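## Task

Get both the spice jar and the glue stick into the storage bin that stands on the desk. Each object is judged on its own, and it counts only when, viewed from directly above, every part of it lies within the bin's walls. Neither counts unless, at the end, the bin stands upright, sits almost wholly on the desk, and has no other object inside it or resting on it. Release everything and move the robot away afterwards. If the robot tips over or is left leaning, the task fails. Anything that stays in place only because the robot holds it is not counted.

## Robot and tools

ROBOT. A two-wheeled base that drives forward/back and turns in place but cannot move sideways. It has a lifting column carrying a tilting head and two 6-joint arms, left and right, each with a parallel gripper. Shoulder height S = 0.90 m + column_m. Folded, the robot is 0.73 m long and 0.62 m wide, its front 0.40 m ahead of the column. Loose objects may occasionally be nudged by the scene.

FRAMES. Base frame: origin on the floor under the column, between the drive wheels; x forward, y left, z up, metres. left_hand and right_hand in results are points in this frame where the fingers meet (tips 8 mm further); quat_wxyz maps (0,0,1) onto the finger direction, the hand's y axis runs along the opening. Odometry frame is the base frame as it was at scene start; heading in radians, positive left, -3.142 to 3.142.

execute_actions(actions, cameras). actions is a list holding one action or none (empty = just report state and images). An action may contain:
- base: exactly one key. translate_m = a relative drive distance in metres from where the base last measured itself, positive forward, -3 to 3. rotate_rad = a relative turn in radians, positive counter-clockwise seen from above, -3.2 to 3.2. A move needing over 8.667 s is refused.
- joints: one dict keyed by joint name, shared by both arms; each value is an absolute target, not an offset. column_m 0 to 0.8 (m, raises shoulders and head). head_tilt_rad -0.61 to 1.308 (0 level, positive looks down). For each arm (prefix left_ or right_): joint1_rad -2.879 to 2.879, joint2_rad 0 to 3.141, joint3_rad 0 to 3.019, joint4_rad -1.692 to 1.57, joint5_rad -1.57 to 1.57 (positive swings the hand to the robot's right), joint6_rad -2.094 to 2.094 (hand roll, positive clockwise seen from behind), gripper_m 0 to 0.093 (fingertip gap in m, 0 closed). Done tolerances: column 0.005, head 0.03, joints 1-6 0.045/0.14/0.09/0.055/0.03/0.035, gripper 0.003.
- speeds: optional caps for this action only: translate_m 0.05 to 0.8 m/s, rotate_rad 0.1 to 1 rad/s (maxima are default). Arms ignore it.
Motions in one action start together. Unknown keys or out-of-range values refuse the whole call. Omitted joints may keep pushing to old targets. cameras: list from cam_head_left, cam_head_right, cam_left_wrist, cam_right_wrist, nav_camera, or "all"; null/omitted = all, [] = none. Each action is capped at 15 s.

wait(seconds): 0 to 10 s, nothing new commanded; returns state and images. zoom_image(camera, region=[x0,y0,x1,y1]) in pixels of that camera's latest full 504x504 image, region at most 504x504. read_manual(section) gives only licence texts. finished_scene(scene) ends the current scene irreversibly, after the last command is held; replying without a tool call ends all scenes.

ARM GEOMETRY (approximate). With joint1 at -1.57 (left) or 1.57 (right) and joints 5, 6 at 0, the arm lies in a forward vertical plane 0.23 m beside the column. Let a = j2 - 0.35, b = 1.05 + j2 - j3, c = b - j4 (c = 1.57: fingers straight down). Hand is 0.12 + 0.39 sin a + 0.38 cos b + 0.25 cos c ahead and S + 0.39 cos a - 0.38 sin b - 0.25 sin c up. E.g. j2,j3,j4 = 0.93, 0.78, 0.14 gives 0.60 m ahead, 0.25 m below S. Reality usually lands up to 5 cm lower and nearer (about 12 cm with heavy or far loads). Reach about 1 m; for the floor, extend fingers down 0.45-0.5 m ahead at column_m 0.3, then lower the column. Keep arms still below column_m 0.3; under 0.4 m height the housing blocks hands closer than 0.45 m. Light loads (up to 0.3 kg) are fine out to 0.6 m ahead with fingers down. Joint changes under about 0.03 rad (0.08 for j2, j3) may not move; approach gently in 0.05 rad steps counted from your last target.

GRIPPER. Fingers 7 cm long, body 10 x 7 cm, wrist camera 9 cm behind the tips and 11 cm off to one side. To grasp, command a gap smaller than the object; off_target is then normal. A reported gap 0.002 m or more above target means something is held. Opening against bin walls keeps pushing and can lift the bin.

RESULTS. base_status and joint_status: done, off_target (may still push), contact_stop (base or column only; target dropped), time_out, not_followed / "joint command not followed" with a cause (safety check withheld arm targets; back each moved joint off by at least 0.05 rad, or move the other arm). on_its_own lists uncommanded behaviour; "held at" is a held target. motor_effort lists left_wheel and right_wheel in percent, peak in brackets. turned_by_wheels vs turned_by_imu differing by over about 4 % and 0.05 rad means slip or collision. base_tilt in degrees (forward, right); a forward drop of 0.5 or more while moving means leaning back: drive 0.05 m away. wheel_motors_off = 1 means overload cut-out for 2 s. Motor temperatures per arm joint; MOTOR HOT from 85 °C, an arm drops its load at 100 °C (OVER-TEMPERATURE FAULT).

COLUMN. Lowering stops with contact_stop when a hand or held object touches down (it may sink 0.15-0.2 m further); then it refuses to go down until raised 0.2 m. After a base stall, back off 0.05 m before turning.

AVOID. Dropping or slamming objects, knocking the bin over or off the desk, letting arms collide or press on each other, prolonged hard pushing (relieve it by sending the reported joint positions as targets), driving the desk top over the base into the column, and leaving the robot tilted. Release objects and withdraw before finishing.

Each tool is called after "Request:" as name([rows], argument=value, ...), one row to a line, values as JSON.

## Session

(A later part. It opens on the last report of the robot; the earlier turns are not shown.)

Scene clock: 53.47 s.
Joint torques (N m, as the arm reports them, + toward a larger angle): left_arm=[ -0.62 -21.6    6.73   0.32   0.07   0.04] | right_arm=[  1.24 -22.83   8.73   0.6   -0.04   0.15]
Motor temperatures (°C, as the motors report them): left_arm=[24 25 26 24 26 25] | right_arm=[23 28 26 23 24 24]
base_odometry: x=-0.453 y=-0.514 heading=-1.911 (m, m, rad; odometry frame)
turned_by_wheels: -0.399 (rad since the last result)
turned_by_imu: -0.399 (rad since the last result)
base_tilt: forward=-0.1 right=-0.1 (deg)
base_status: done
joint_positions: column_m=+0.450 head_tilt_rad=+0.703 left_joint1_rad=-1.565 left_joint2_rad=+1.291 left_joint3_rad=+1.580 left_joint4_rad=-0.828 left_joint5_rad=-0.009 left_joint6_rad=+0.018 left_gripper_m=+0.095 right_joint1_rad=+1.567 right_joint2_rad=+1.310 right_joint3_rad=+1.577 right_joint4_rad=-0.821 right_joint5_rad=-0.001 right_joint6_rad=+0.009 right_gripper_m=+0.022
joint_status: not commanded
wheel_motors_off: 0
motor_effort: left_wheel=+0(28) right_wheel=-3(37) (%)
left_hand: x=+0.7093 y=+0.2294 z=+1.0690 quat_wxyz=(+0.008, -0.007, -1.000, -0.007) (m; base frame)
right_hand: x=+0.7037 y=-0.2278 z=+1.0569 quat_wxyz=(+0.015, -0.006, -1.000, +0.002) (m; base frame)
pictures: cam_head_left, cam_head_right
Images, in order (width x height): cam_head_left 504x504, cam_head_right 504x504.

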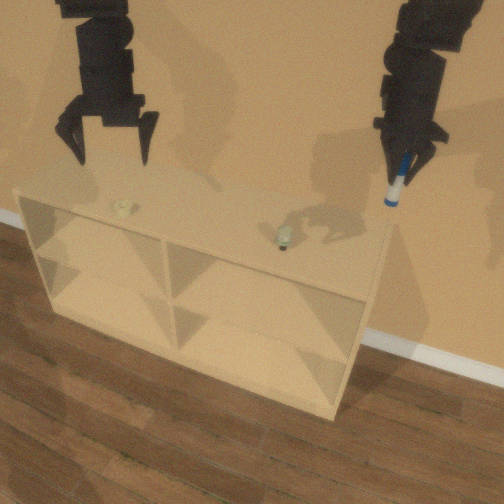

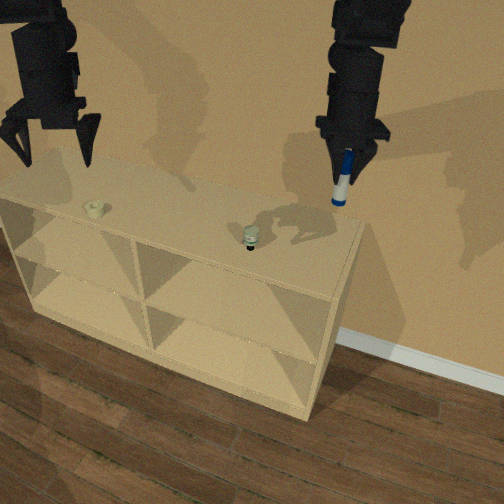

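Request:
execute_actions([
  {"base":{"rotate_rad":-0.3},"joints":{"right_joint2_rad":0.8,"right_joint3_rad":1.1}},
], cameras=[])

Request:
execute_actions([
  {"base":{"translate_m":0.4},"joints":{"column_m":0.25}},
], cameras=["cam_head_left","cam_head_right","cam_left_wrist"])

Scene clock: 56.70 s.
Joint torques (N m, as the arm reports them, + toward a larger angle): left_arm=[ -1.23 -20.72   6.78   0.35   0.06   0.04] | right_arm=[  0.77 -14.3    7.06   0.71  -0.05   0.15]
Motor temperatures (°C, as the motors report them): left_arm=[24 26 26 24 26 25] | right_arm=[23 28 26 23 24 24]
base_odometry: x=-0.453 y=-0.514 heading=-2.211 (m, m, rad; odometry frame)
turned_by_wheels: -0.299 (rad since the last result)
turned_by_imu: -0.300 (rad since the last result)
base_tilt: forward=-0.1 right=-0.1 (deg)
base_status: done
joint_positions: column_m=+0.450 head_tilt_rad=+0.703 left_joint1_rad=-1.565 left_joint2_rad=+1.291 left_joint3_rad=+1.580 left_joint4_rad=-0.828 left_joint5_rad=-0.009 left_joint6_rad=+0.018 left_gripper_m=+0.095 right_joint1_rad=+1.572 right_joint2_rad=+0.783 right_joint3_rad=+1.101 right_joint4_rad=-0.821 right_joint5_rad=-0.001 right_joint6_rad=+0.009 right_gripper_m=+0.022
joint_status: all done
wheel_motors_off: 0
motor_effort: left_wheel=+4(22) right_wheel=-2(31) (%)
left_hand: x=+0.7093 y=+0.2294 z=+1.0690 quat_wxyz=(+0.008, -0.007, -1.000, -0.007) (m; base frame)
right_hand: x=+0.5765 y=-0.2248 z=+1.2005 quat_wxyz=(-0.010, -0.004, -1.000, -0.001) (m; base frame)
pictures: none
No camera images: the call's "cameras" was empty. Leave "cameras" out to get every camera's image.

Scene clock: 59.83 s.
Joint torques (N m, as the arm reports them, + toward a larger angle): left_arm=[ -0.69 -21.     6.85   0.38   0.07   0.05] | right_arm=[  0.64 -14.16   6.96   0.63  -0.05   0.15]
Motor temperatures (°C, as the motors report them): left_arm=[24 26 27 24 26 25] | right_arm=[23 28 26 23 24 24]
base_odometry: x=-0.692 y=-0.835 heading=-2.211 (m, m, rad; odometry frame)
turned_by_wheels: +0.000 (rad since the last result)
turned_by_imu: -0.001 (rad since the last result)
base_tilt: forward=-0.1 right=-0.1 (deg)
base_status: done
joint_positions: column_m=+0.250 head_tilt_rad=+0.703 left_joint1_rad=-1.565 left_joint2_rad=+1.291 left_joint3_rad=+1.581 left_joint4_rad=-0.827 left_joint5_rad=-0.009 left_joint6_rad=+0.018 left_gripper_m=+0.095 right_joint1_rad=+1.572 right_joint2_rad=+0.784 right_joint3_rad=+1.100 right_joint4_rad=-0.820 right_joint5_rad=-0.001 right_joint6_rad=+0.009 right_gripper_m=+0.022
joint_status: all done
wheel_motors_off: 0
motor_effort: left_wheel=-1(42) right_wheel=+1(37) (%)
left_hand: x=+0.7098 y=+0.2294 z=+0.8692 quat_wxyz=(+0.007, -0.007, -1.000, -0.007) (m; base frame)
right_hand: x=+0.5760 y=-0.2248 z=+0.9995 quat_wxyz=(-0.010, -0.004, -1.000, -0.001) (m; base frame)
pictures: cam_head_left, cam_head_right, cam_left_wrist
Images, in order (width x height): cam_head_left 504x504, cam_head_right 504x504, cam_left_wrist 504x504.

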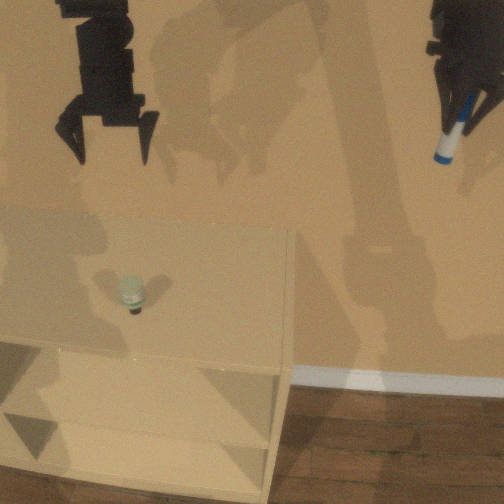

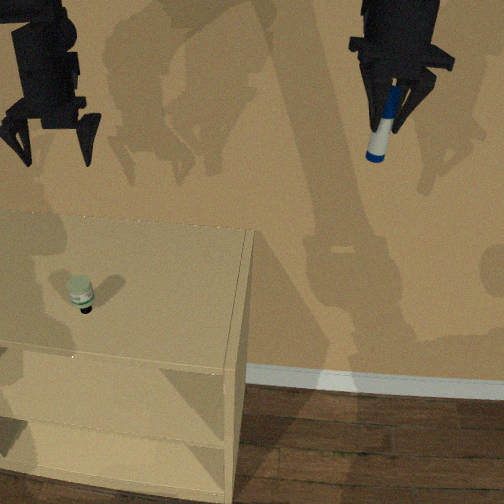

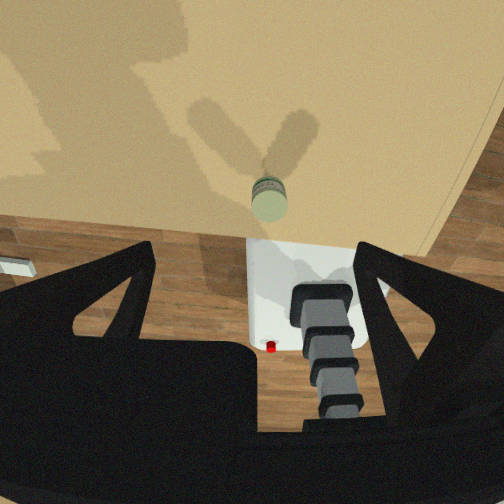

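Request:
execute_actions([
  {"base":{"translate_m":-0.075},"joints":{"column_m":0.13}},
], cameras=["cam_head_left","cam_left_wrist"])

Scene clock: 62.73 s.
Joint torques (N m, as the arm reports them, + toward a larger angle): left_arm=[ -0.72 -21.39   6.67   0.36   0.07   0.04] | right_arm=[  0.75 -14.86   7.17   0.62  -0.06   0.15]
Motor temperatures (°C, as the motors report them): left_arm=[24 26 27 24 26 25] | right_arm=[23 28 26 23 24 24]
base_odometry: x=-0.647 y=-0.775 heading=-2.211 (m, m, rad; odometry frame)
turned_by_wheels: +0.000 (rad since the last result)
turned_by_imu: +0.001 (rad since the last result)
base_tilt: forward=-0.1 right=-0.2 (deg)
base_status: done
joint_positions: column_m=+0.130 head_tilt_rad=+0.704 left_joint1_rad=-1.565 left_joint2_rad=+1.291 left_joint3_rad=+1.582 left_joint4_rad=-0.827 left_joint5_rad=-0.009 left_joint6_rad=+0.018 left_gripper_m=+0.095 right_joint1_rad=+1.572 right_joint2_rad=+0.785 right_joint3_rad=+1.099 right_joint4_rad=-0.820 right_joint5_rad=-0.001 right_joint6_rad=+0.009 right_gripper_m=+0.022
joint_status: all done
wheel_motors_off: 0
motor_effort: left_wheel=+0(29) right_wheel=+0(27) (%)
left_hand: x=+0.7102 y=+0.2294 z=+0.7495 quat_wxyz=(+0.007, -0.007, -1.000, -0.007) (m; base frame)
right_hand: x=+0.5757 y=-0.2248 z=+0.8791 quat_wxyz=(-0.009, -0.004, -1.000, -0.001) (m; base frame)
pictures: cam_head_left, cam_left_wrist
Images, in order (width x height): cam_head_left 504x504, cam_left_wrist 504x504.

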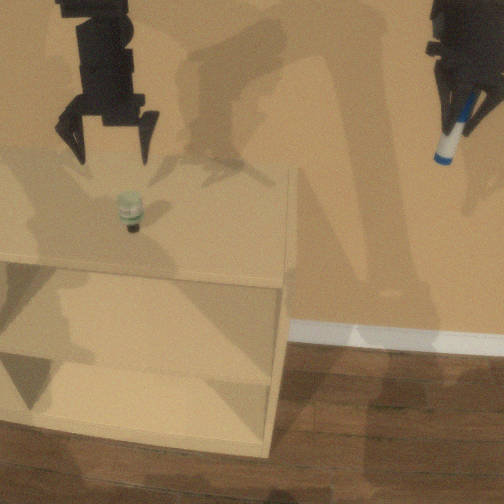

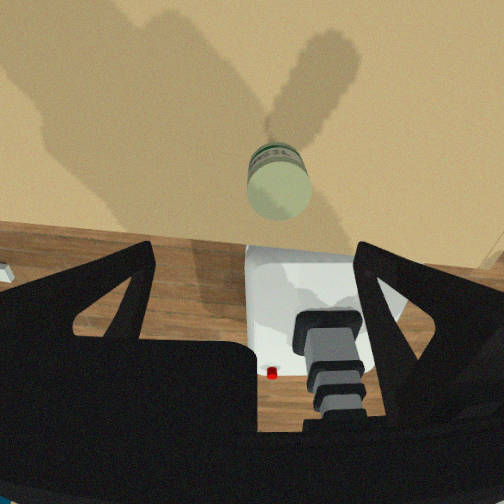

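Request:
execute_actions([
  {"base":{"rotate_rad":-0.024},"joints":{"column_m":0.07}},
], cameras=["cam_head_left","cam_left_wrist"])

Scene clock: 64.87 s.
Joint torques (N m, as the arm reports them, + toward a larger angle): left_arm=[ -0.5  -21.27   6.75   0.36   0.06   0.04] | right_arm=[  0.82 -14.69   7.13   0.61  -0.04   0.15]
Motor temperatures (°C, as the motors report them): left_arm=[24 26 27 24 26 25] | right_arm=[23 28 26 23 24 24]
base_odometry: x=-0.647 y=-0.775 heading=-2.234 (m, m, rad; odometry frame)
turned_by_wheels: -0.023 (rad since the last result)
turned_by_imu: -0.022 (rad since the last result)
base_tilt: forward=-0.2 right=-0.2 (deg)
base_status: done
joint_positions: column_m=+0.070 head_tilt_rad=+0.704 left_joint1_rad=-1.565 left_joint2_rad=+1.291 left_joint3_rad=+1.582 left_joint4_rad=-0.827 left_joint5_rad=-0.009 left_joint6_rad=+0.018 left_gripper_m=+0.095 right_joint1_rad=+1.572 right_joint2_rad=+0.786 right_joint3_rad=+1.099 right_joint4_rad=-0.820 right_joint5_rad=-0.001 right_joint6_rad=+0.009 right_gripper_m=+0.022
joint_status: all done
wheel_motors_off: 0
motor_effort: left_wheel=+2(35) right_wheel=-1(38) (%)
left_hand: x=+0.7102 y=+0.2294 z=+0.6895 quat_wxyz=(+0.007, -0.007, -1.000, -0.007) (m; base frame)
right_hand: x=+0.5756 y=-0.2249 z=+0.8189 quat_wxyz=(-0.009, -0.004, -1.000, -0.001) (m; base frame)
pictures: cam_head_left, cam_left_wrist
Images, in order (width x height): cam_head_left 504x504, cam_left_wrist 504x504.

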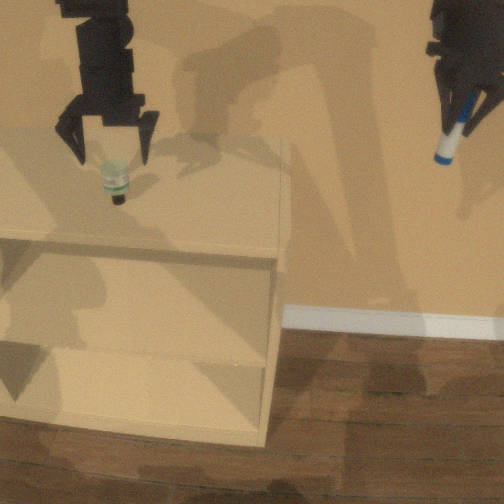

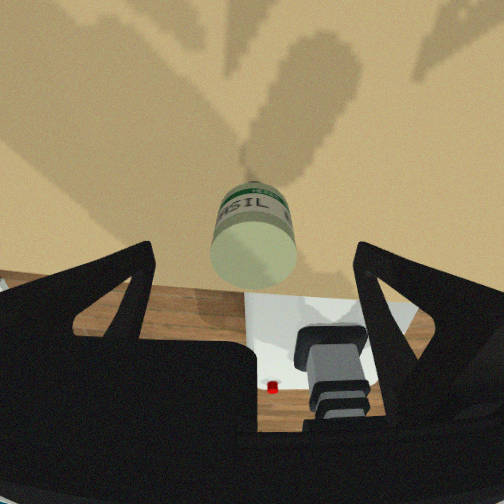

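Basil — good.

Request:
execute_actions([
  {"base":{"translate_m":-0.01},"joints":{"column_m":0.025}},
], cameras=[])

Request:
execute_actions([
  {"joints":{"left_gripper_m":0.0}},
], cameras=["cam_head_left","cam_left_wrist"])

Request:
execute_actions([
  {"joints":{"column_m":0.15}},
], cameras=[])

Request:
execute_actions([
  {"base":{"translate_m":-1.0},"joints":{"column_m":0.4}},
], cameras=[])

Request:
execute_actions([
  {"base":{"rotate_rad":1.35}},
], cameras=[])

Request:
execute_actions([
  {"base":{"translate_m":0.6}},
], cameras=["cam_head_left","cam_head_right"])

Scene clock: 67.73 s.
Joint torques (N m, as the arm reports them, + toward a larger angle): left_arm=[ -0.65 -20.84   6.47   0.41   0.06   0.05] | right_arm=[  0.75 -14.66   7.16   0.6   -0.05   0.13]
Motor temperatures (°C, as the motors report them): left_arm=[24 26 27 24 26 25] | right_arm=[23 28 26 23 24 24]
base_odometry: x=-0.641 y=-0.767 heading=-2.232 (m, m, rad; odometry frame)
turned_by_wheels: +0.001 (rad since the last result)
turned_by_imu: +0.002 (rad since the last result)
base_tilt: forward=-0.2 right=-0.2 (deg)
base_status: done
joint_positions: column_m=+0.025 head_tilt_rad=+0.704 left_joint1_rad=-1.565 left_joint2_rad=+1.292 left_joint3_rad=+1.582 left_joint4_rad=-0.827 left_joint5_rad=-0.009 left_joint6_rad=+0.018 left_gripper_m=+0.095 right_joint1_rad=+1.572 right_joint2_rad=+0.786 right_joint3_rad=+1.099 right_joint4_rad=-0.820 right_joint5_rad=-0.001 right_joint6_rad=+0.009 right_gripper_m=+0.022
joint_status: all done
wheel_motors_off: 0
motor_effort: left_wheel=+3(35) right_wheel=-2(43) (%)
left_hand: x=+0.7104 y=+0.2294 z=+0.6443 quat_wxyz=(+0.007, -0.007, -1.000, -0.007) (m; base frame)
right_hand: x=+0.5753 y=-0.2249 z=+0.7737 quat_wxyz=(-0.008, -0.004, -1.000, -0.001) (m; base frame)
pictures: none
No camera images: the call's "cameras" was empty. Leave "cameras" out to get every camera's image.

Scene clock: 68.47 s.
Joint torques (N m, as the arm reports them, + toward a larger angle): left_arm=[ -0.69 -20.72   6.66   0.34   0.06   0.04] | right_arm=[  0.64 -14.64   7.05   0.61  -0.05   0.16]
Motor temperatures (°C, as the motors report them): left_arm=[24 26 27 24 26 25] | right_arm=[23 28 26 23 24 24]
base_odometry: x=-0.641 y=-0.767 heading=-2.232 (m, m, rad; odometry frame)
turned_by_wheels: +0.000 (rad since the last result)
turned_by_imu: +0.000 (rad since the last result)
base_tilt: forward=-0.1 right=-0.2 (deg)
base_status: not commanded
joint_positions: column_m=+0.025 head_tilt_rad=+0.704 left_joint1_rad=-1.565 left_joint2_rad=+1.292 left_joint3_rad=+1.582 left_joint4_rad=-0.827 left_joint5_rad=-0.009 left_joint6_rad=+0.018 left_gripper_m=+0.040 right_joint1_rad=+1.572 right_joint2_rad=+0.786 right_joint3_rad=+1.099 right_joint4_rad=-0.820 right_joint5_rad=-0.001 right_joint6_rad=+0.009 right_gripper_m=+0.022
joint_status: left_gripper_m off_target (ended at +0.040, target +0.000)
wheel_motors_off: 0
motor_effort: left_wheel=+3(3) right_wheel=+0(1) (%)
left_hand: x=+0.7104 y=+0.2294 z=+0.6443 quat_wxyz=(+0.007, -0.007, -1.000, -0.007) (m; base frame)
right_hand: x=+0.5753 y=-0.2249 z=+0.7737 quat_wxyz=(-0.008, -0.004, -1.000, -0.001) (m; base frame)
pictures: cam_head_left, cam_left_wrist
Images, in order (width x height): cam_head_left 504x504, cam_left_wrist 504x504.

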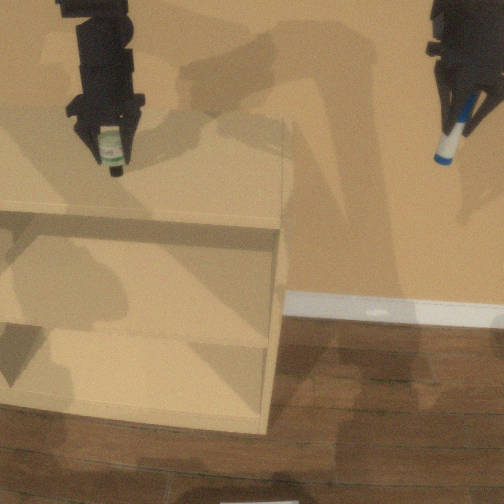

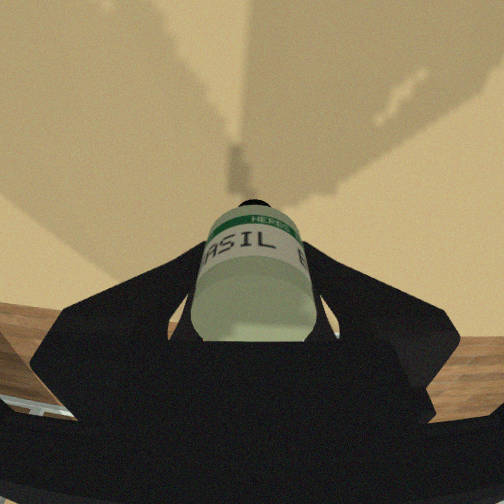

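Scene clock: 70.67 s.
Joint torques (N m, as the arm reports them, + toward a larger angle): left_arm=[ -0.68 -20.45   6.7    0.37   0.07   0.04] | right_arm=[  0.72 -14.51   7.02   0.67  -0.05   0.16]
Motor temperatures (°C, as the motors report them): left_arm=[24 26 27 24 26 25] | right_arm=[23 28 26 23 24 24]
base_odometry: x=-0.641 y=-0.767 heading=-2.232 (m, m, rad; odometry frame)
turned_by_wheels: +0.000 (rad since the last result)
turned_by_imu: +0.001 (rad since the last result)
base_tilt: forward=-0.1 right=-0.1 (deg)
base_status: not commanded
joint_positions: column_m=+0.150 head_tilt_rad=+0.704 left_joint1_rad=-1.565 left_joint2_rad=+1.292 left_joint3_rad=+1.582 left_joint4_rad=-0.827 left_joint5_rad=-0.009 left_joint6_rad=+0.018 left_gripper_m=+0.040 right_joint1_rad=+1.572 right_joint2_rad=+0.786 right_joint3_rad=+1.099 right_joint4_rad=-0.820 right_joint5_rad=-0.001 right_joint6_rad=+0.009 right_gripper_m=+0.022
joint_status: all done
wheel_motors_off: 0
motor_effort: left_wheel=+3(2) right_wheel=-1(1) (%)
left_hand: x=+0.7103 y=+0.2294 z=+0.7690 quat_wxyz=(+0.007, -0.007, -1.000, -0.007) (m; base frame)
right_hand: x=+0.5752 y=-0.2249 z=+0.8984 quat_wxyz=(-0.008, -0.004, -1.000, -0.001) (m; base frame)
pictures: none
No camera images: the call's "cameras" was empty. Leave "cameras" out to get every camera's image.

Scene clock: 74.50 s.
Joint torques (N m, as the arm reports them, + toward a larger angle): left_arm=[ -0.57 -21.05   6.79   0.33   0.06   0.04] | right_arm=[  0.82 -14.82   7.19   0.61  -0.06   0.14]
Motor temperatures (°C, as the motors report them): left_arm=[24 26 27 24 26 25] | right_arm=[23 28 26 23 24 24]
base_odometry: x=-0.027 y=+0.022 heading=-2.232 (m, m, rad; odometry frame)
turned_by_wheels: +0.000 (rad since the last result)
turned_by_imu: +0.004 (rad since the last result)
base_tilt: forward=-0.2 right=-0.2 (deg)
base_status: done
joint_positions: column_m=+0.400 head_tilt_rad=+0.704 left_joint1_rad=-1.565 left_joint2_rad=+1.293 left_joint3_rad=+1.582 left_joint4_rad=-0.827 left_joint5_rad=-0.009 left_joint6_rad=+0.018 left_gripper_m=+0.040 right_joint1_rad=+1.572 right_joint2_rad=+0.788 right_joint3_rad=+1.098 right_joint4_rad=-0.820 right_joint5_rad=-0.001 right_joint6_rad=+0.009 right_gripper_m=+0.022
joint_status: all done
wheel_motors_off: 0
motor_effort: left_wheel=-2(34) right_wheel=-1(46) (%)
left_hand: x=+0.7101 y=+0.2294 z=+1.0188 quat_wxyz=(+0.007, -0.007, -1.000, -0.007) (m; base frame)
right_hand: x=+0.5745 y=-0.2249 z=+1.1473 quat_wxyz=(-0.007, -0.004, -1.000, -0.001) (m; base frame)
pictures: none
No camera images: the call's "cameras" was empty. Leave "cameras" out to get every camera's image.

Scene clock: 77.37 s.
Joint torques (N m, as the arm reports them, + toward a larger angle): left_arm=[ -0.88 -21.05   6.67   0.37   0.07   0.05] | right_arm=[  0.82 -15.05   7.22   0.65  -0.04   0.15]
Motor temperatures (°C, as the motors report them): left_arm=[24 27 27 24 26 25] | right_arm=[23 27 26 23 24 24]
base_odometry: x=-0.027 y=+0.022 heading=-0.883 (m, m, rad; odometry frame)
turned_by_wheels: +1.349 (rad since the last result)
turned_by_imu: +1.355 (rad since the last result)
base_tilt: forward=-0.2 right=-0.1 (deg)
base_status: done
joint_positions: column_m=+0.400 head_tilt_rad=+0.704 left_joint1_rad=-1.565 left_joint2_rad=+1.293 left_joint3_rad=+1.582 left_joint4_rad=-0.827 left_joint5_rad=-0.009 left_joint6_rad=+0.018 left_gripper_m=+0.040 right_joint1_rad=+1.572 right_joint2_rad=+0.788 right_joint3_rad=+1.098 right_joint4_rad=-0.820 right_joint5_rad=-0.001 right_joint6_rad=+0.009 right_gripper_m=+0.022
joint_status: not commanded
wheel_motors_off: 0
motor_effort: left_wheel=-3(28) right_wheel=+3(38) (%)
left_hand: x=+0.7101 y=+0.2294 z=+1.0188 quat_wxyz=(+0.007, -0.007, -1.000, -0.007) (m; base frame)
right_hand: x=+0.5745 y=-0.2249 z=+1.1473 quat_wxyz=(-0.007, -0.004, -1.000, -0.001) (m; base frame)
pictures: none
No camera images: the call's "cameras" was empty. Leave "cameras" out to get every camera's image.

Scene clock: 80.20 s.
Joint torques (N m, as the arm reports them, + toward a larger angle): left_arm=[ -0.52 -21.     6.64   0.47   0.07   0.04] | right_arm=[  0.63 -14.69   7.26   0.47  -0.06   0.15]
Motor temperatures (°C, as the motors report them): left_arm=[24 27 28 24 26 25] | right_arm=[23 27 26 23 24 24]
base_odometry: x=+0.354 y=-0.441 heading=-0.883 (m, m, rad; odometry frame)
turned_by_wheels: +0.000 (rad since the last result)
turned_by_imu: -0.001 (rad since the last result)
base_tilt: forward=-0.2 right=-0.2 (deg)
base_status: done
joint_positions: column_m=+0.400 head_tilt_rad=+0.704 left_joint1_rad=-1.565 left_joint2_rad=+1.293 left_joint3_rad=+1.583 left_joint4_rad=-0.826 left_joint5_rad=-0.009 left_joint6_rad=+0.018 left_gripper_m=+0.040 right_joint1_rad=+1.572 right_joint2_rad=+0.789 right_joint3_rad=+1.097 right_joint4_rad=-0.819 right_joint5_rad=-0.001 right_joint6_rad=+0.009 right_gripper_m=+0.022
joint_status: not commanded
wheel_motors_off: 0
motor_effort: left_wheel=+1(35) right_wheel=+0(43) (%)
left_hand: x=+0.7107 y=+0.2294 z=+1.0190 quat_wxyz=(+0.006, -0.007, -1.000, -0.007) (m; base frame)
right_hand: x=+0.5743 y=-0.2249 z=+1.1469 quat_wxyz=(-0.006, -0.004, -1.000, -0.001) (m; base frame)
pictures: cam_head_left, cam_head_right
Images, in order (width x height): cam_head_left 504x504, cam_head_right 504x504.

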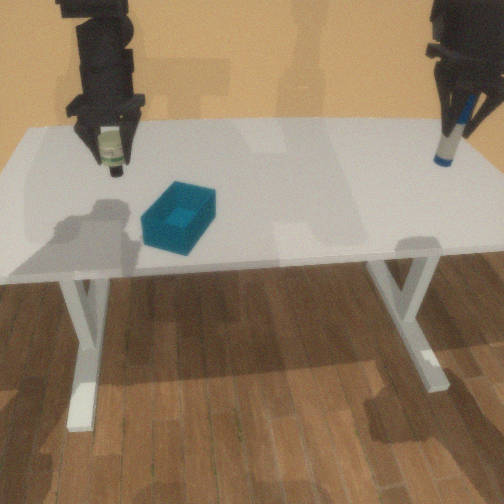

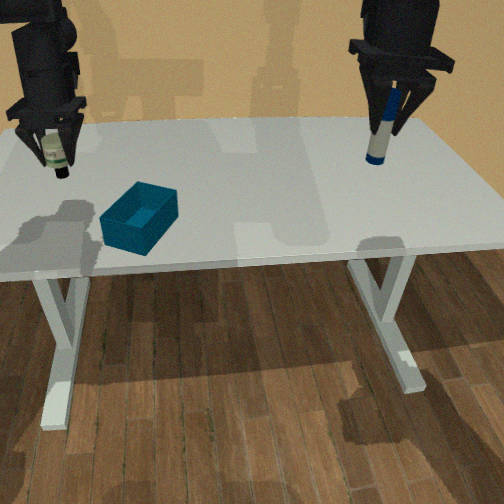

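Request:
execute_actions([
  {"base":{"rotate_rad":-0.05}},
], cameras=[])

Request:
execute_actions([
  {"base":{"translate_m":0.2},"joints":{"column_m":0.3,"left_joint6_rad":0.35}},
], cameras=["cam_head_left","cam_head_right","cam_left_wrist"])

Scene clock: 82.03 s.
Joint torques (N m, as the arm reports them, + toward a larger angle): left_arm=[ -0.07 -21.57   6.39   0.36   0.07   0.05] | right_arm=[  0.51 -15.17   7.28   0.63  -0.05   0.15]
Motor temperatures (°C, as the motors report them): left_arm=[24 27 28 24 26 25] | right_arm=[23 27 26 23 24 24]
base_odometry: x=+0.354 y=-0.441 heading=-0.932 (m, m, rad; odometry frame)
turned_by_wheels: -0.049 (rad since the last result)
turned_by_imu: -0.049 (rad since the last result)
base_tilt: forward=-0.2 right=-0.1 (deg)
base_status: done
joint_positions: column_m=+0.400 head_tilt_rad=+0.704 left_joint1_rad=-1.565 left_joint2_rad=+1.293 left_joint3_rad=+1.583 left_joint4_rad=-0.826 left_joint5_rad=-0.009 left_joint6_rad=+0.018 left_gripper_m=+0.040 right_joint1_rad=+1.572 right_joint2_rad=+0.789 right_joint3_rad=+1.097 right_joint4_rad=-0.819 right_joint5_rad=-0.001 right_joint6_rad=+0.009 right_gripper_m=+0.022
joint_status: not commanded
wheel_motors_off: 0
motor_effort: left_wheel=+1(28) right_wheel=-2(28) (%)
left_hand: x=+0.7107 y=+0.2292 z=+1.0190 quat_wxyz=(+0.006, -0.008, -1.000, -0.007) (m; base frame)
right_hand: x=+0.5743 y=-0.2249 z=+1.1469 quat_wxyz=(-0.006, -0.004, -1.000, -0.001) (m; base frame)
pictures: none
No camera images: the call's "cameras" was empty. Leave "cameras" out to get every camera's image.

Scene clock: 83.97 s.
Joint torques (N m, as the arm reports them, + toward a larger angle): left_arm=[ -0.39 -21.26   6.44   0.4    0.1    0.17] | right_arm=[  0.69 -14.83   7.2    0.42  -0.06   0.15]
Motor temperatures (°C, as the motors report them): left_arm=[24 27 28 24 26 25] | right_arm=[23 27 26 23 24 24]
base_odometry: x=+0.473 y=-0.602 heading=-0.932 (m, m, rad; odometry frame)
turned_by_wheels: -0.001 (rad since the last result)
turned_by_imu: -0.001 (rad since the last result)
base_tilt: forward=-0.2 right=-0.2 (deg)
base_status: done
joint_positions: column_m=+0.300 head_tilt_rad=+0.704 left_joint1_rad=-1.565 left_joint2_rad=+1.294 left_joint3_rad=+1.584 left_joint4_rad=-0.825 left_joint5_rad=-0.009 left_joint6_rad=+0.336 left_gripper_m=+0.040 right_joint1_rad=+1.572 right_joint2_rad=+0.790 right_joint3_rad=+1.097 right_joint4_rad=-0.818 right_joint5_rad=-0.001 right_joint6_rad=+0.009 right_gripper_m=+0.022
joint_status: all done
wheel_motors_off: 0
motor_effort: left_wheel=+1(33) right_wheel=+0(41) (%)
left_hand: x=+0.7110 y=+0.2292 z=+0.9186 quat_wxyz=(+0.007, -0.166, -0.986, -0.006) (m; base frame)
right_hand: x=+0.5740 y=-0.2249 z=+1.0463 quat_wxyz=(-0.006, -0.004, -1.000, -0.001) (m; base frame)
pictures: cam_head_left, cam_head_right, cam_left_wrist
Images, in order (width x height): cam_head_left 504x504, cam_head_right 504x504, cam_left_wrist 504x504.

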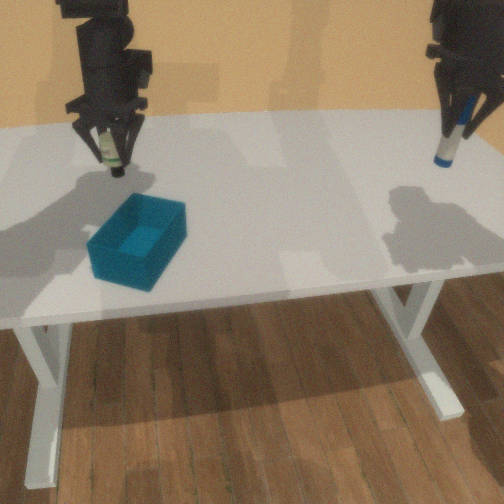

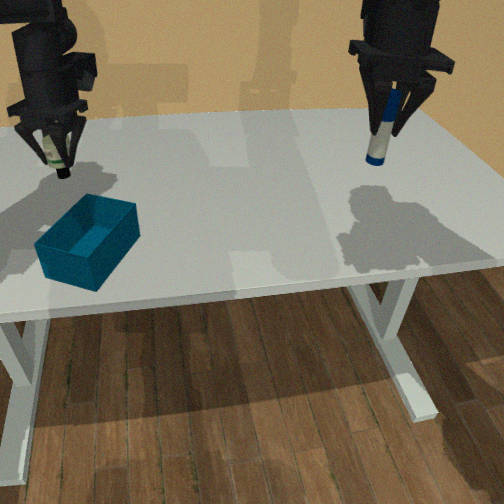

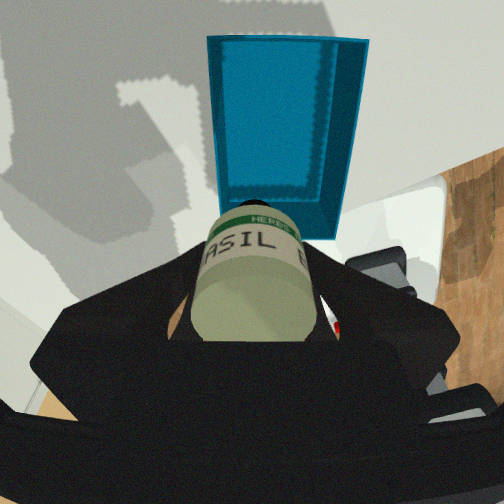

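Request:
execute_actions([
  {"base":{"rotate_rad":-0.03},"joints":{"column_m":0.21}},
], cameras=["cam_head_left","cam_left_wrist"])

Scene clock: 86.37 s.
Joint torques (N m, as the arm reports them, + toward a larger angle): left_arm=[ -0.64 -21.59   6.57   0.3    0.1    0.17] | right_arm=[  0.64 -15.23   7.12   0.55  -0.06   0.15]
Motor temperatures (°C, as the motors report them): left_arm=[24 27 28 24 26 25] | right_arm=[23 27 26 23 24 24]
base_odometry: x=+0.473 y=-0.602 heading=-0.961 (m, m, rad; odometry frame)
turned_by_wheels: -0.029 (rad since the last result)
turned_by_imu: -0.028 (rad since the last result)
base_tilt: forward=-0.2 right=-0.1 (deg)
base_status: done
joint_positions: column_m=+0.210 head_tilt_rad=+0.704 left_joint1_rad=-1.565 left_joint2_rad=+1.294 left_joint3_rad=+1.584 left_joint4_rad=-0.825 left_joint5_rad=-0.009 left_joint6_rad=+0.336 left_gripper_m=+0.040 right_joint1_rad=+1.572 right_joint2_rad=+0.790 right_joint3_rad=+1.097 right_joint4_rad=-0.818 right_joint5_rad=-0.001 right_joint6_rad=+0.009 right_gripper_m=+0.022
joint_status: all done
wheel_motors_off: 0
motor_effort: left_wheel=+3(35) right_wheel=-1(38) (%)
left_hand: x=+0.7110 y=+0.2292 z=+0.8286 quat_wxyz=(+0.007, -0.166, -0.986, -0.006) (m; base frame)
right_hand: x=+0.5740 y=-0.2249 z=+0.9563 quat_wxyz=(-0.006, -0.004, -1.000, -0.001) (m; base frame)
pictures: cam_head_left, cam_left_wrist
Images, in order (width x height): cam_head_left 504x504, cam_left_wrist 504x504.

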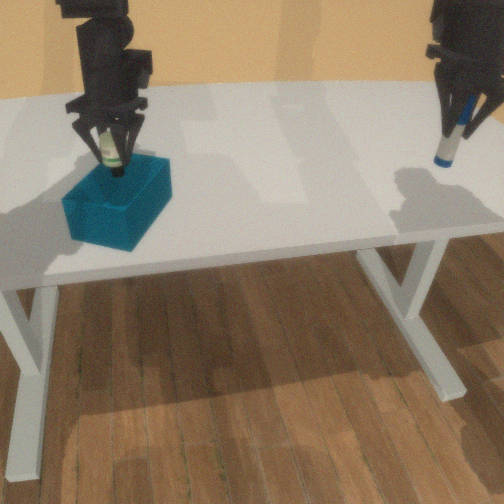

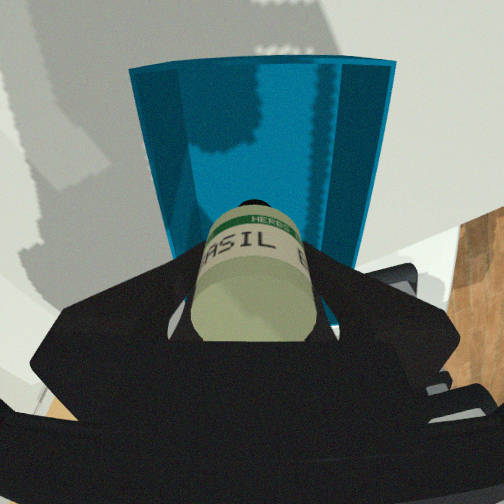

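Request:
execute_actions([
  {"base":{"translate_m":-0.03}},
], cameras=[])

Request:
execute_actions([
  {"joints":{"column_m":0.155}},
], cameras=["cam_head_left","cam_left_wrist"])

Request:
execute_actions([
  {"joints":{"left_gripper_m":0.055}},
], cameras=["cam_head_left"])

Request:
execute_actions([
  {"joints":{"column_m":0.33}},
], cameras=[])

Request:
execute_actions([
  {"base":{"rotate_rad":0.57},"joints":{"left_joint2_rad":0.8,"left_joint3_rad":1.1,"right_joint2_rad":1.3,"right_joint3_rad":1.6,"right_joint6_rad":0.9}},
], cameras=[])

Request:
execute_actions([
  {"base":{"translate_m":0.07}},
], cameras=["cam_head_right","cam_right_wrist"])

Scene clock: 89.37 s.
Joint torques (N m, as the arm reports them, + toward a larger angle): left_arm=[ -0.9  -20.94   6.51   0.3    0.09   0.17] | right_arm=[  0.67 -14.8    7.34   0.66  -0.06   0.15]
Motor temperatures (°C, as the motors report them): left_arm=[24 27 28 24 26 25] | right_arm=[23 27 26 23 24 24]
base_odometry: x=+0.456 y=-0.577 heading=-0.960 (m, m, rad; odometry frame)
turned_by_wheels: +0.001 (rad since the last result)
turned_by_imu: +0.002 (rad since the last result)
base_tilt: forward=-0.1 right=-0.2 (deg)
base_status: done
joint_positions: column_m=+0.210 head_tilt_rad=+0.704 left_joint1_rad=-1.565 left_joint2_rad=+1.294 left_joint3_rad=+1.584 left_joint4_rad=-0.825 left_joint5_rad=-0.009 left_joint6_rad=+0.336 left_gripper_m=+0.040 right_joint1_rad=+1.572 right_joint2_rad=+0.790 right_joint3_rad=+1.097 right_joint4_rad=-0.818 right_joint5_rad=-0.001 right_joint6_rad=+0.009 right_gripper_m=+0.022
joint_status: not commanded
wheel_motors_off: 0
motor_effort: left_wheel=+1(35) right_wheel=-2(49) (%)
left_hand: x=+0.7110 y=+0.2292 z=+0.8286 quat_wxyz=(+0.007, -0.166, -0.986, -0.006) (m; base frame)
right_hand: x=+0.5740 y=-0.2249 z=+0.9563 quat_wxyz=(-0.006, -0.004, -1.000, -0.001) (m; base frame)
pictures: none
No camera images: the call's "cameras" was empty. Leave "cameras" out to get every camera's image.

Scene clock: 90.67 s.
Joint torques (N m, as the arm reports them, + toward a larger angle): left_arm=[ -0.68 -20.97   6.39   0.33   0.09   0.17] | right_arm=[  0.91 -14.44   7.27   0.59  -0.05   0.16]
Motor temperatures (°C, as the motors report them): left_arm=[24 27 28 24 26 25] | right_arm=[23 27 26 23 24 24]
base_odometry: x=+0.456 y=-0.577 heading=-0.960 (m, m, rad; odometry frame)
turned_by_wheels: +0.000 (rad since the last result)
turned_by_imu: +0.000 (rad since the last result)
base_tilt: forward=-0.2 right=-0.1 (deg)
base_status: not commanded
joint_positions: column_m=+0.155 head_tilt_rad=+0.704 left_joint1_rad=-1.565 left_joint2_rad=+1.294 left_joint3_rad=+1.584 left_joint4_rad=-0.825 left_joint5_rad=-0.009 left_joint6_rad=+0.336 left_gripper_m=+0.040 right_joint1_rad=+1.572 right_joint2_rad=+0.790 right_joint3_rad=+1.097 right_joint4_rad=-0.818 right_joint5_rad=-0.001 right_joint6_rad=+0.009 right_gripper_m=+0.022
joint_status: all done
wheel_motors_off: 0
motor_effort: left_wheel=+2(0) right_wheel=-2(1) (%)
left_hand: x=+0.7110 y=+0.2292 z=+0.7736 quat_wxyz=(+0.007, -0.166, -0.986, -0.006) (m; base frame)
right_hand: x=+0.5740 y=-0.2249 z=+0.9013 quat_wxyz=(-0.006, -0.004, -1.000, -0.001) (m; base frame)
pictures: cam_head_left, cam_left_wrist
Images, in order (width x height): cam_head_left 504x504, cam_left_wrist 504x504.

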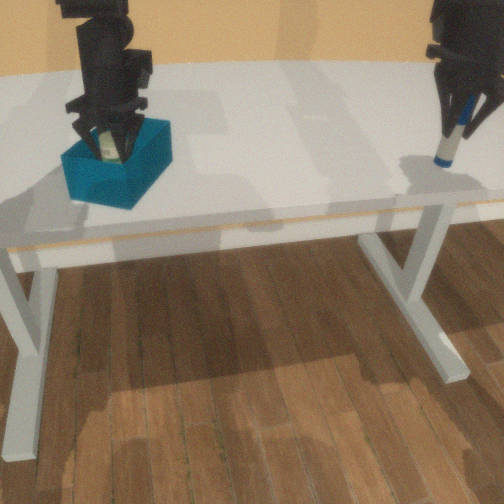

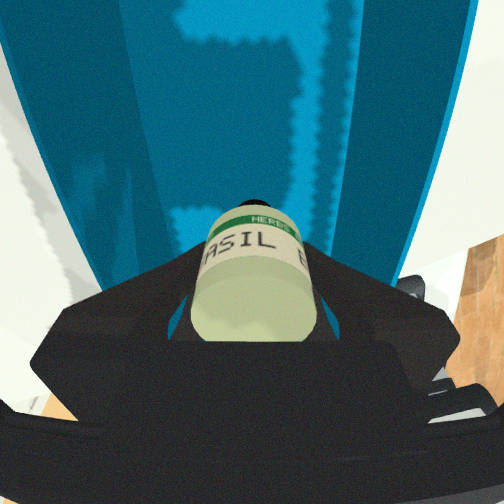

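Scene clock: 91.27 s.
Joint torques (N m, as the arm reports them, + toward a larger angle): left_arm=[ -0.65 -20.91   6.67   0.31   0.09   0.18] | right_arm=[  0.71 -14.76   7.28   0.56  -0.05   0.14]
Motor temperatures (°C, as the motors report them): left_arm=[24 27 28 24 26 25] | right_arm=[23 27 26 23 24 24]
base_odometry: x=+0.456 y=-0.577 heading=-0.960 (m, m, rad; odometry frame)
turned_by_wheels: +0.000 (rad since the last result)
turned_by_imu: +0.000 (rad since the last result)
base_tilt: forward=-0.2 right=-0.1 (deg)
base_status: not commanded
joint_positions: column_m=+0.155 head_tilt_rad=+0.704 left_joint1_rad=-1.565 left_joint2_rad=+1.294 left_joint3_rad=+1.584 left_joint4_rad=-0.825 left_joint5_rad=-0.009 left_joint6_rad=+0.336 left_gripper_m=+0.055 right_joint1_rad=+1.572 right_joint2_rad=+0.790 right_joint3_rad=+1.097 right_joint4_rad=-0.818 right_joint5_rad=-0.001 right_joint6_rad=+0.009 right_gripper_m=+0.022
joint_status: all done
wheel_motors_off: 0
motor_effort: left_wheel=+2(1) right_wheel=-2(2) (%)
left_hand: x=+0.7110 y=+0.2292 z=+0.7736 quat_wxyz=(+0.007, -0.166, -0.986, -0.006) (m; base frame)
right_hand: x=+0.5740 y=-0.2249 z=+0.9013 quat_wxyz=(-0.006, -0.004, -1.000, -0.001) (m; base frame)
pictures: cam_head_left
Images, in order (width x height): cam_head_left 504x504.

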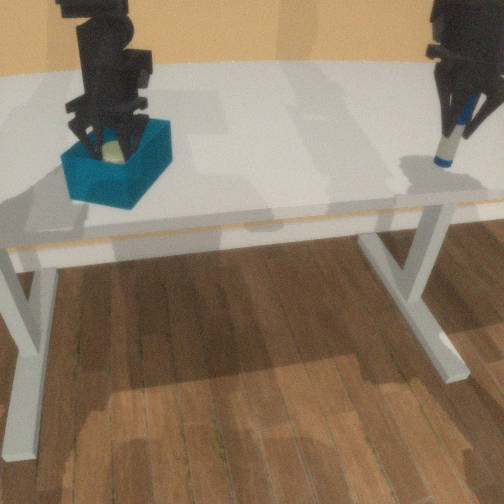

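Scene clock: 94.13 s.
Joint torques (N m, as the arm reports them, + toward a larger angle): left_arm=[ -0.68 -21.54   6.47   0.31   0.1    0.17] | right_arm=[  0.93 -14.86   7.33   0.57  -0.05   0.15]
Motor temperatures (°C, as the motors report them): left_arm=[24 27 28 24 26 25] | right_arm=[23 27 26 23 24 24]
base_odometry: x=+0.456 y=-0.577 heading=-0.960 (m, m, rad; odometry frame)
turned_by_wheels: +0.000 (rad since the last result)
turned_by_imu: +0.001 (rad since the last result)
base_tilt: forward=-0.1 right=-0.2 (deg)
base_status: not commanded
joint_positions: column_m=+0.330 head_tilt_rad=+0.704 left_joint1_rad=-1.565 left_joint2_rad=+1.294 left_joint3_rad=+1.584 left_joint4_rad=-0.825 left_joint5_rad=-0.009 left_joint6_rad=+0.336 left_gripper_m=+0.055 right_joint1_rad=+1.572 right_joint2_rad=+0.790 right_joint3_rad=+1.097 right_joint4_rad=-0.818 right_joint5_rad=-0.001 right_joint6_rad=+0.009 right_gripper_m=+0.022
joint_status: all done
wheel_motors_off: 0
motor_effort: left_wheel=+3(1) right_wheel=-1(1) (%)
left_hand: x=+0.7109 y=+0.2292 z=+0.9483 quat_wxyz=(+0.007, -0.166, -0.986, -0.006) (m; base frame)
right_hand: x=+0.5740 y=-0.2249 z=+1.0761 quat_wxyz=(-0.006, -0.004, -1.000, -0.001) (m; base frame)
pictures: none
No camera images: the call's "cameras" was empty. Leave "cameras" out to get every camera's image.

Scene clock: 95.97 s.
Joint torques (N m, as the arm reports them, + toward a larger angle): left_arm=[ -0.86 -14.22   5.57   0.31   0.1    0.17] | right_arm=[ -0.16 -22.74   9.43   0.45   0.04   0.26]
Motor temperatures (°C, as the motors report them): left_arm=[24 27 28 24 26 25] | right_arm=[23 28 26 23 24 24]
base_odometry: x=+0.456 y=-0.577 heading=-0.390 (m, m, rad; odometry frame)
turned_by_wheels: +0.569 (rad since the last result)
turned_by_imu: +0.571 (rad since the last result)
base_tilt: forward=-0.2 right=-0.1 (deg)
base_status: done
joint_positions: column_m=+0.330 head_tilt_rad=+0.704 left_joint1_rad=-1.565 left_joint2_rad=+0.790 left_joint3_rad=+1.097 left_joint4_rad=-0.825 left_joint5_rad=-0.009 left_joint6_rad=+0.336 left_gripper_m=+0.055 right_joint1_rad=+1.572 right_joint2_rad=+1.307 right_joint3_rad=+1.569 right_joint4_rad=-0.819 right_joint5_rad=-0.001 right_joint6_rad=+0.890 right_gripper_m=+0.022
joint_status: all done
wheel_motors_off: 0
motor_effort: left_wheel=-2(35) right_wheel=+2(38) (%)
left_hand: x=+0.5724 y=+0.2282 z=+1.0763 quat_wxyz=(-0.001, -0.166, -0.986, -0.007) (m; base frame)
right_hand: x=+0.7014 y=-0.2247 z=+0.9370 quat_wxyz=(+0.015, -0.430, -0.903, +0.006) (m; base frame)
pictures: none
No camera images: the call's "cameras" was empty. Leave "cameras" out to get every camera's image.

Scene clock: 97.27 s.
Joint torques (N m, as the arm reports them, + toward a larger angle): left_arm=[ -0.68 -15.07   5.87   0.34   0.09   0.17] | right_arm=[  0.76 -21.85   9.31   0.46   0.02   0.24]
Motor temperatures (°C, as the motors report them): left_arm=[24 27 28 24 26 25] | right_arm=[23 28 26 23 24 24]
base_odometry: x=+0.521 y=-0.604 heading=-0.390 (m, m, rad; odometry frame)
turned_by_wheels: +0.001 (rad since the last result)
turned_by_imu: +0.001 (rad since the last result)
base_tilt: forward=-0.1 right=-0.1 (deg)
base_status: done
joint_positions: column_m=+0.330 head_tilt_rad=+0.704 left_joint1_rad=-1.565 left_joint2_rad=+0.792 left_joint3_rad=+1.095 left_joint4_rad=-0.825 left_joint5_rad=-0.009 left_joint6_rad=+0.336 left_gripper_m=+0.055 right_joint1_rad=+1.572 right_joint2_rad=+1.307 right_joint3_rad=+1.572 right_joint4_rad=-0.819 right_joint5_rad=-0.001 right_joint6_rad=+0.890 right_gripper_m=+0.022
joint_status: not commanded
wheel_motors_off: 0
motor_effort: left_wheel=+1(35) right_wheel=+0(44) (%)
left_hand: x=+0.5713 y=+0.2282 z=+1.0748 quat_wxyz=(+0.000, -0.166, -0.986, -0.007) (m; base frame)
right_hand: x=+0.7030 y=-0.2247 z=+0.9378 quat_wxyz=(+0.014, -0.430, -0.903, +0.006) (m; base frame)
pictures: cam_head_right, cam_right_wrist
Images, in order (width x height): cam_head_right 504x504, cam_right_wrist 504x504.

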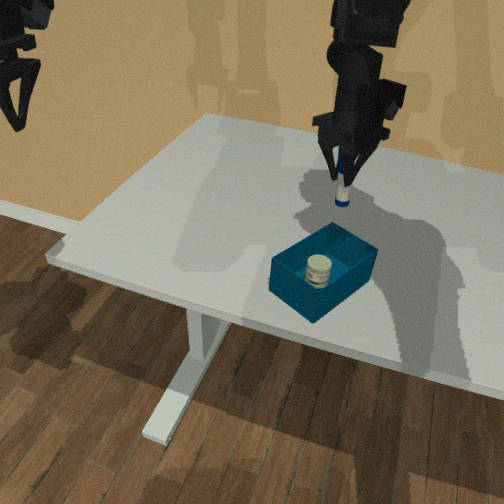

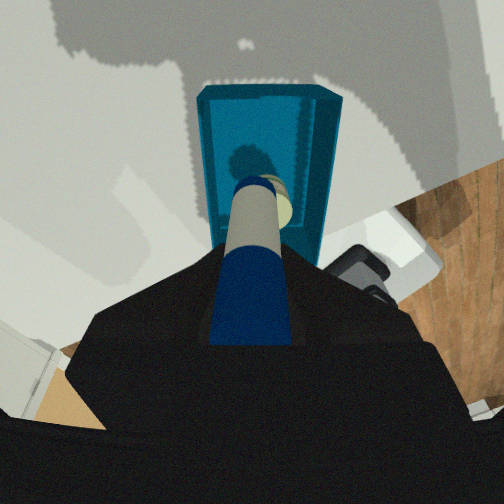

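Request:
execute_actions([
  {"base":{"rotate_rad":-0.03},"joints":{"column_m":0.22}},
], cameras=["cam_head_right","cam_right_wrist"])

Scene clock: 99.87 s.
Joint torques (N m, as the arm reports them, + toward a larger angle): left_arm=[ -0.65 -14.04   5.92   0.33   0.1    0.18] | right_arm=[  1.19 -23.14   9.2    0.44   0.     0.25]
Motor temperatures (°C, as the motors report them): left_arm=[24 27 28 24 26 25] | right_arm=[23 28 26 23 24 24]
base_odometry: x=+0.521 y=-0.604 heading=-0.419 (m, m, rad; odometry frame)
turned_by_wheels: -0.029 (rad since the last result)
turned_by_imu: -0.028 (rad since the last result)
base_tilt: forward=-0.1 right=-0.1 (deg)
base_status: done
joint_positions: column_m=+0.220 head_tilt_rad=+0.704 left_joint1_rad=-1.565 left_joint2_rad=+0.792 left_joint3_rad=+1.095 left_joint4_rad=-0.825 left_joint5_rad=-0.009 left_joint6_rad=+0.336 left_gripper_m=+0.055 right_joint1_rad=+1.567 right_joint2_rad=+1.307 right_joint3_rad=+1.572 right_joint4_rad=-0.819 right_joint5_rad=-0.001 right_joint6_rad=+0.890 right_gripper_m=+0.022
joint_status: all done
wheel_motors_off: 0
motor_effort: left_wheel=+3(29) right_wheel=-2(23) (%)
left_hand: x=+0.5713 y=+0.2282 z=+0.9649 quat_wxyz=(+0.000, -0.166, -0.986, -0.007) (m; base frame)
right_hand: x=+0.7030 y=-0.2276 z=+0.8279 quat_wxyz=(+0.013, -0.432, -0.902, +0.008) (m; base frame)
pictures: cam_head_right, cam_right_wrist
Images, in order (width x height): cam_head_right 504x504, cam_right_wrist 504x504.

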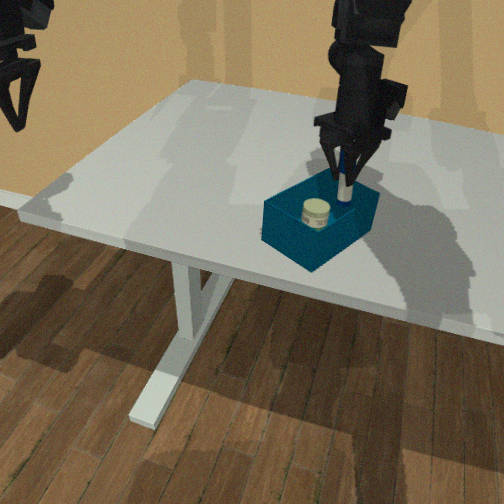

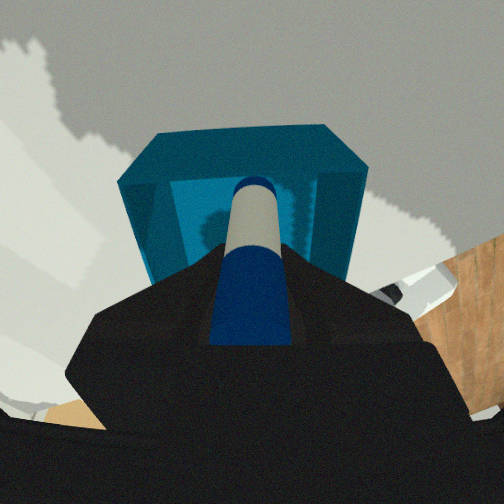

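Too near the far wall; ease back.

Request:
execute_actions([
  {"base":{"rotate_rad":0.025}},
], cameras=[])

Request:
execute_actions([
  {"base":{"translate_m":-0.01},"joints":{"column_m":0.175}},
], cameras=["cam_head_right","cam_right_wrist"])

Scene clock: 101.47 s.
Joint torques (N m, as the arm reports them, + toward a larger angle): left_arm=[ -0.68 -13.65   5.75   0.3    0.09   0.15] | right_arm=[  1.01 -22.18   9.16   0.49   0.01   0.25]
Motor temperatures (°C, as the motors report them): left_arm=[24 27 28 24 26 25] | right_arm=[23 28 26 23 24 24]
base_odometry: x=+0.521 y=-0.604 heading=-0.395 (m, m, rad; odometry frame)
turned_by_wheels: +0.024 (rad since the last result)
turned_by_imu: +0.025 (rad since the last result)
base_tilt: forward=-0.2 right=-0.1 (deg)
base_status: done
joint_positions: column_m=+0.220 head_tilt_rad=+0.704 left_joint1_rad=-1.565 left_joint2_rad=+0.792 left_joint3_rad=+1.095 left_joint4_rad=-0.825 left_joint5_rad=-0.009 left_joint6_rad=+0.336 left_gripper_m=+0.055 right_joint1_rad=+1.572 right_joint2_rad=+1.307 right_joint3_rad=+1.572 right_joint4_rad=-0.819 right_joint5_rad=-0.001 right_joint6_rad=+0.890 right_gripper_m=+0.022
joint_status: not commanded
wheel_motors_off: 0
motor_effort: left_wheel=+0(29) right_wheel=-1(28) (%)
left_hand: x=+0.5713 y=+0.2282 z=+0.9649 quat_wxyz=(+0.000, -0.166, -0.986, -0.007) (m; base frame)
right_hand: x=+0.7030 y=-0.2245 z=+0.8279 quat_wxyz=(+0.014, -0.430, -0.903, +0.006) (m; base frame)
pictures: none
No camera images: the call's "cameras" was empty. Leave "cameras" out to get every camera's image.

Scene clock: 102.63 s.
Joint torques (N m, as the arm reports them, + toward a larger angle): left_arm=[ -0.62 -14.03   5.83   0.32   0.1    0.17] | right_arm=[  0.69 -21.6    9.04   0.63  -0.04   0.24]
Motor temperatures (°C, as the motors report them): left_arm=[24 27 28 24 26 25] | right_arm=[23 28 26 23 24 24]
base_odometry: x=+0.512 y=-0.600 heading=-0.396 (m, m, rad; odometry frame)
turned_by_wheels: -0.001 (rad since the last result)
turned_by_imu: -0.001 (rad since the last result)
base_tilt: forward=-0.1 right=-0.1 (deg)
base_status: done
joint_positions: column_m=+0.175 head_tilt_rad=+0.704 left_joint1_rad=-1.565 left_joint2_rad=+0.792 left_joint3_rad=+1.095 left_joint4_rad=-0.825 left_joint5_rad=-0.009 left_joint6_rad=+0.336 left_gripper_m=+0.055 right_joint1_rad=+1.572 right_joint2_rad=+1.300 right_joint3_rad=+1.575 right_joint4_rad=-0.822 right_joint5_rad=+0.001 right_joint6_rad=+0.890 right_gripper_m=+0.022
joint_status: all done
wheel_motors_off: 0
motor_effort: left_wheel=-1(41) right_wheel=+3(34) (%)
left_hand: x=+0.5709 y=+0.2282 z=+0.9197 quat_wxyz=(+0.001, -0.166, -0.986, -0.007) (m; base frame)
right_hand: x=+0.7054 y=-0.2248 z=+0.7873 quat_wxyz=(+0.011, -0.430, -0.903, +0.005) (m; base frame)
pictures: cam_head_right, cam_right_wrist
Images, in order (width x height): cam_head_right 504x504, cam_right_wrist 504x504.

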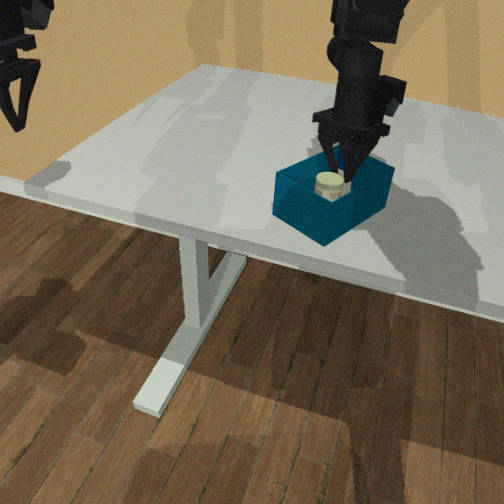

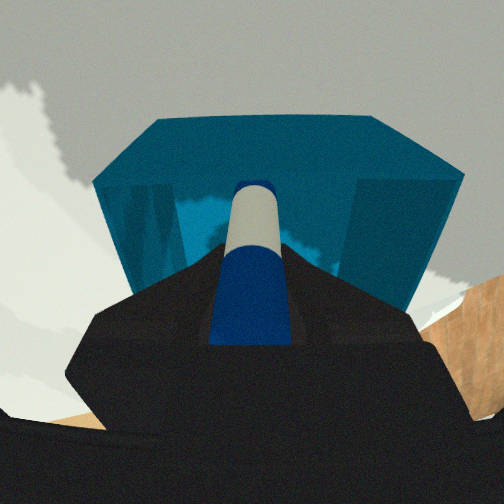

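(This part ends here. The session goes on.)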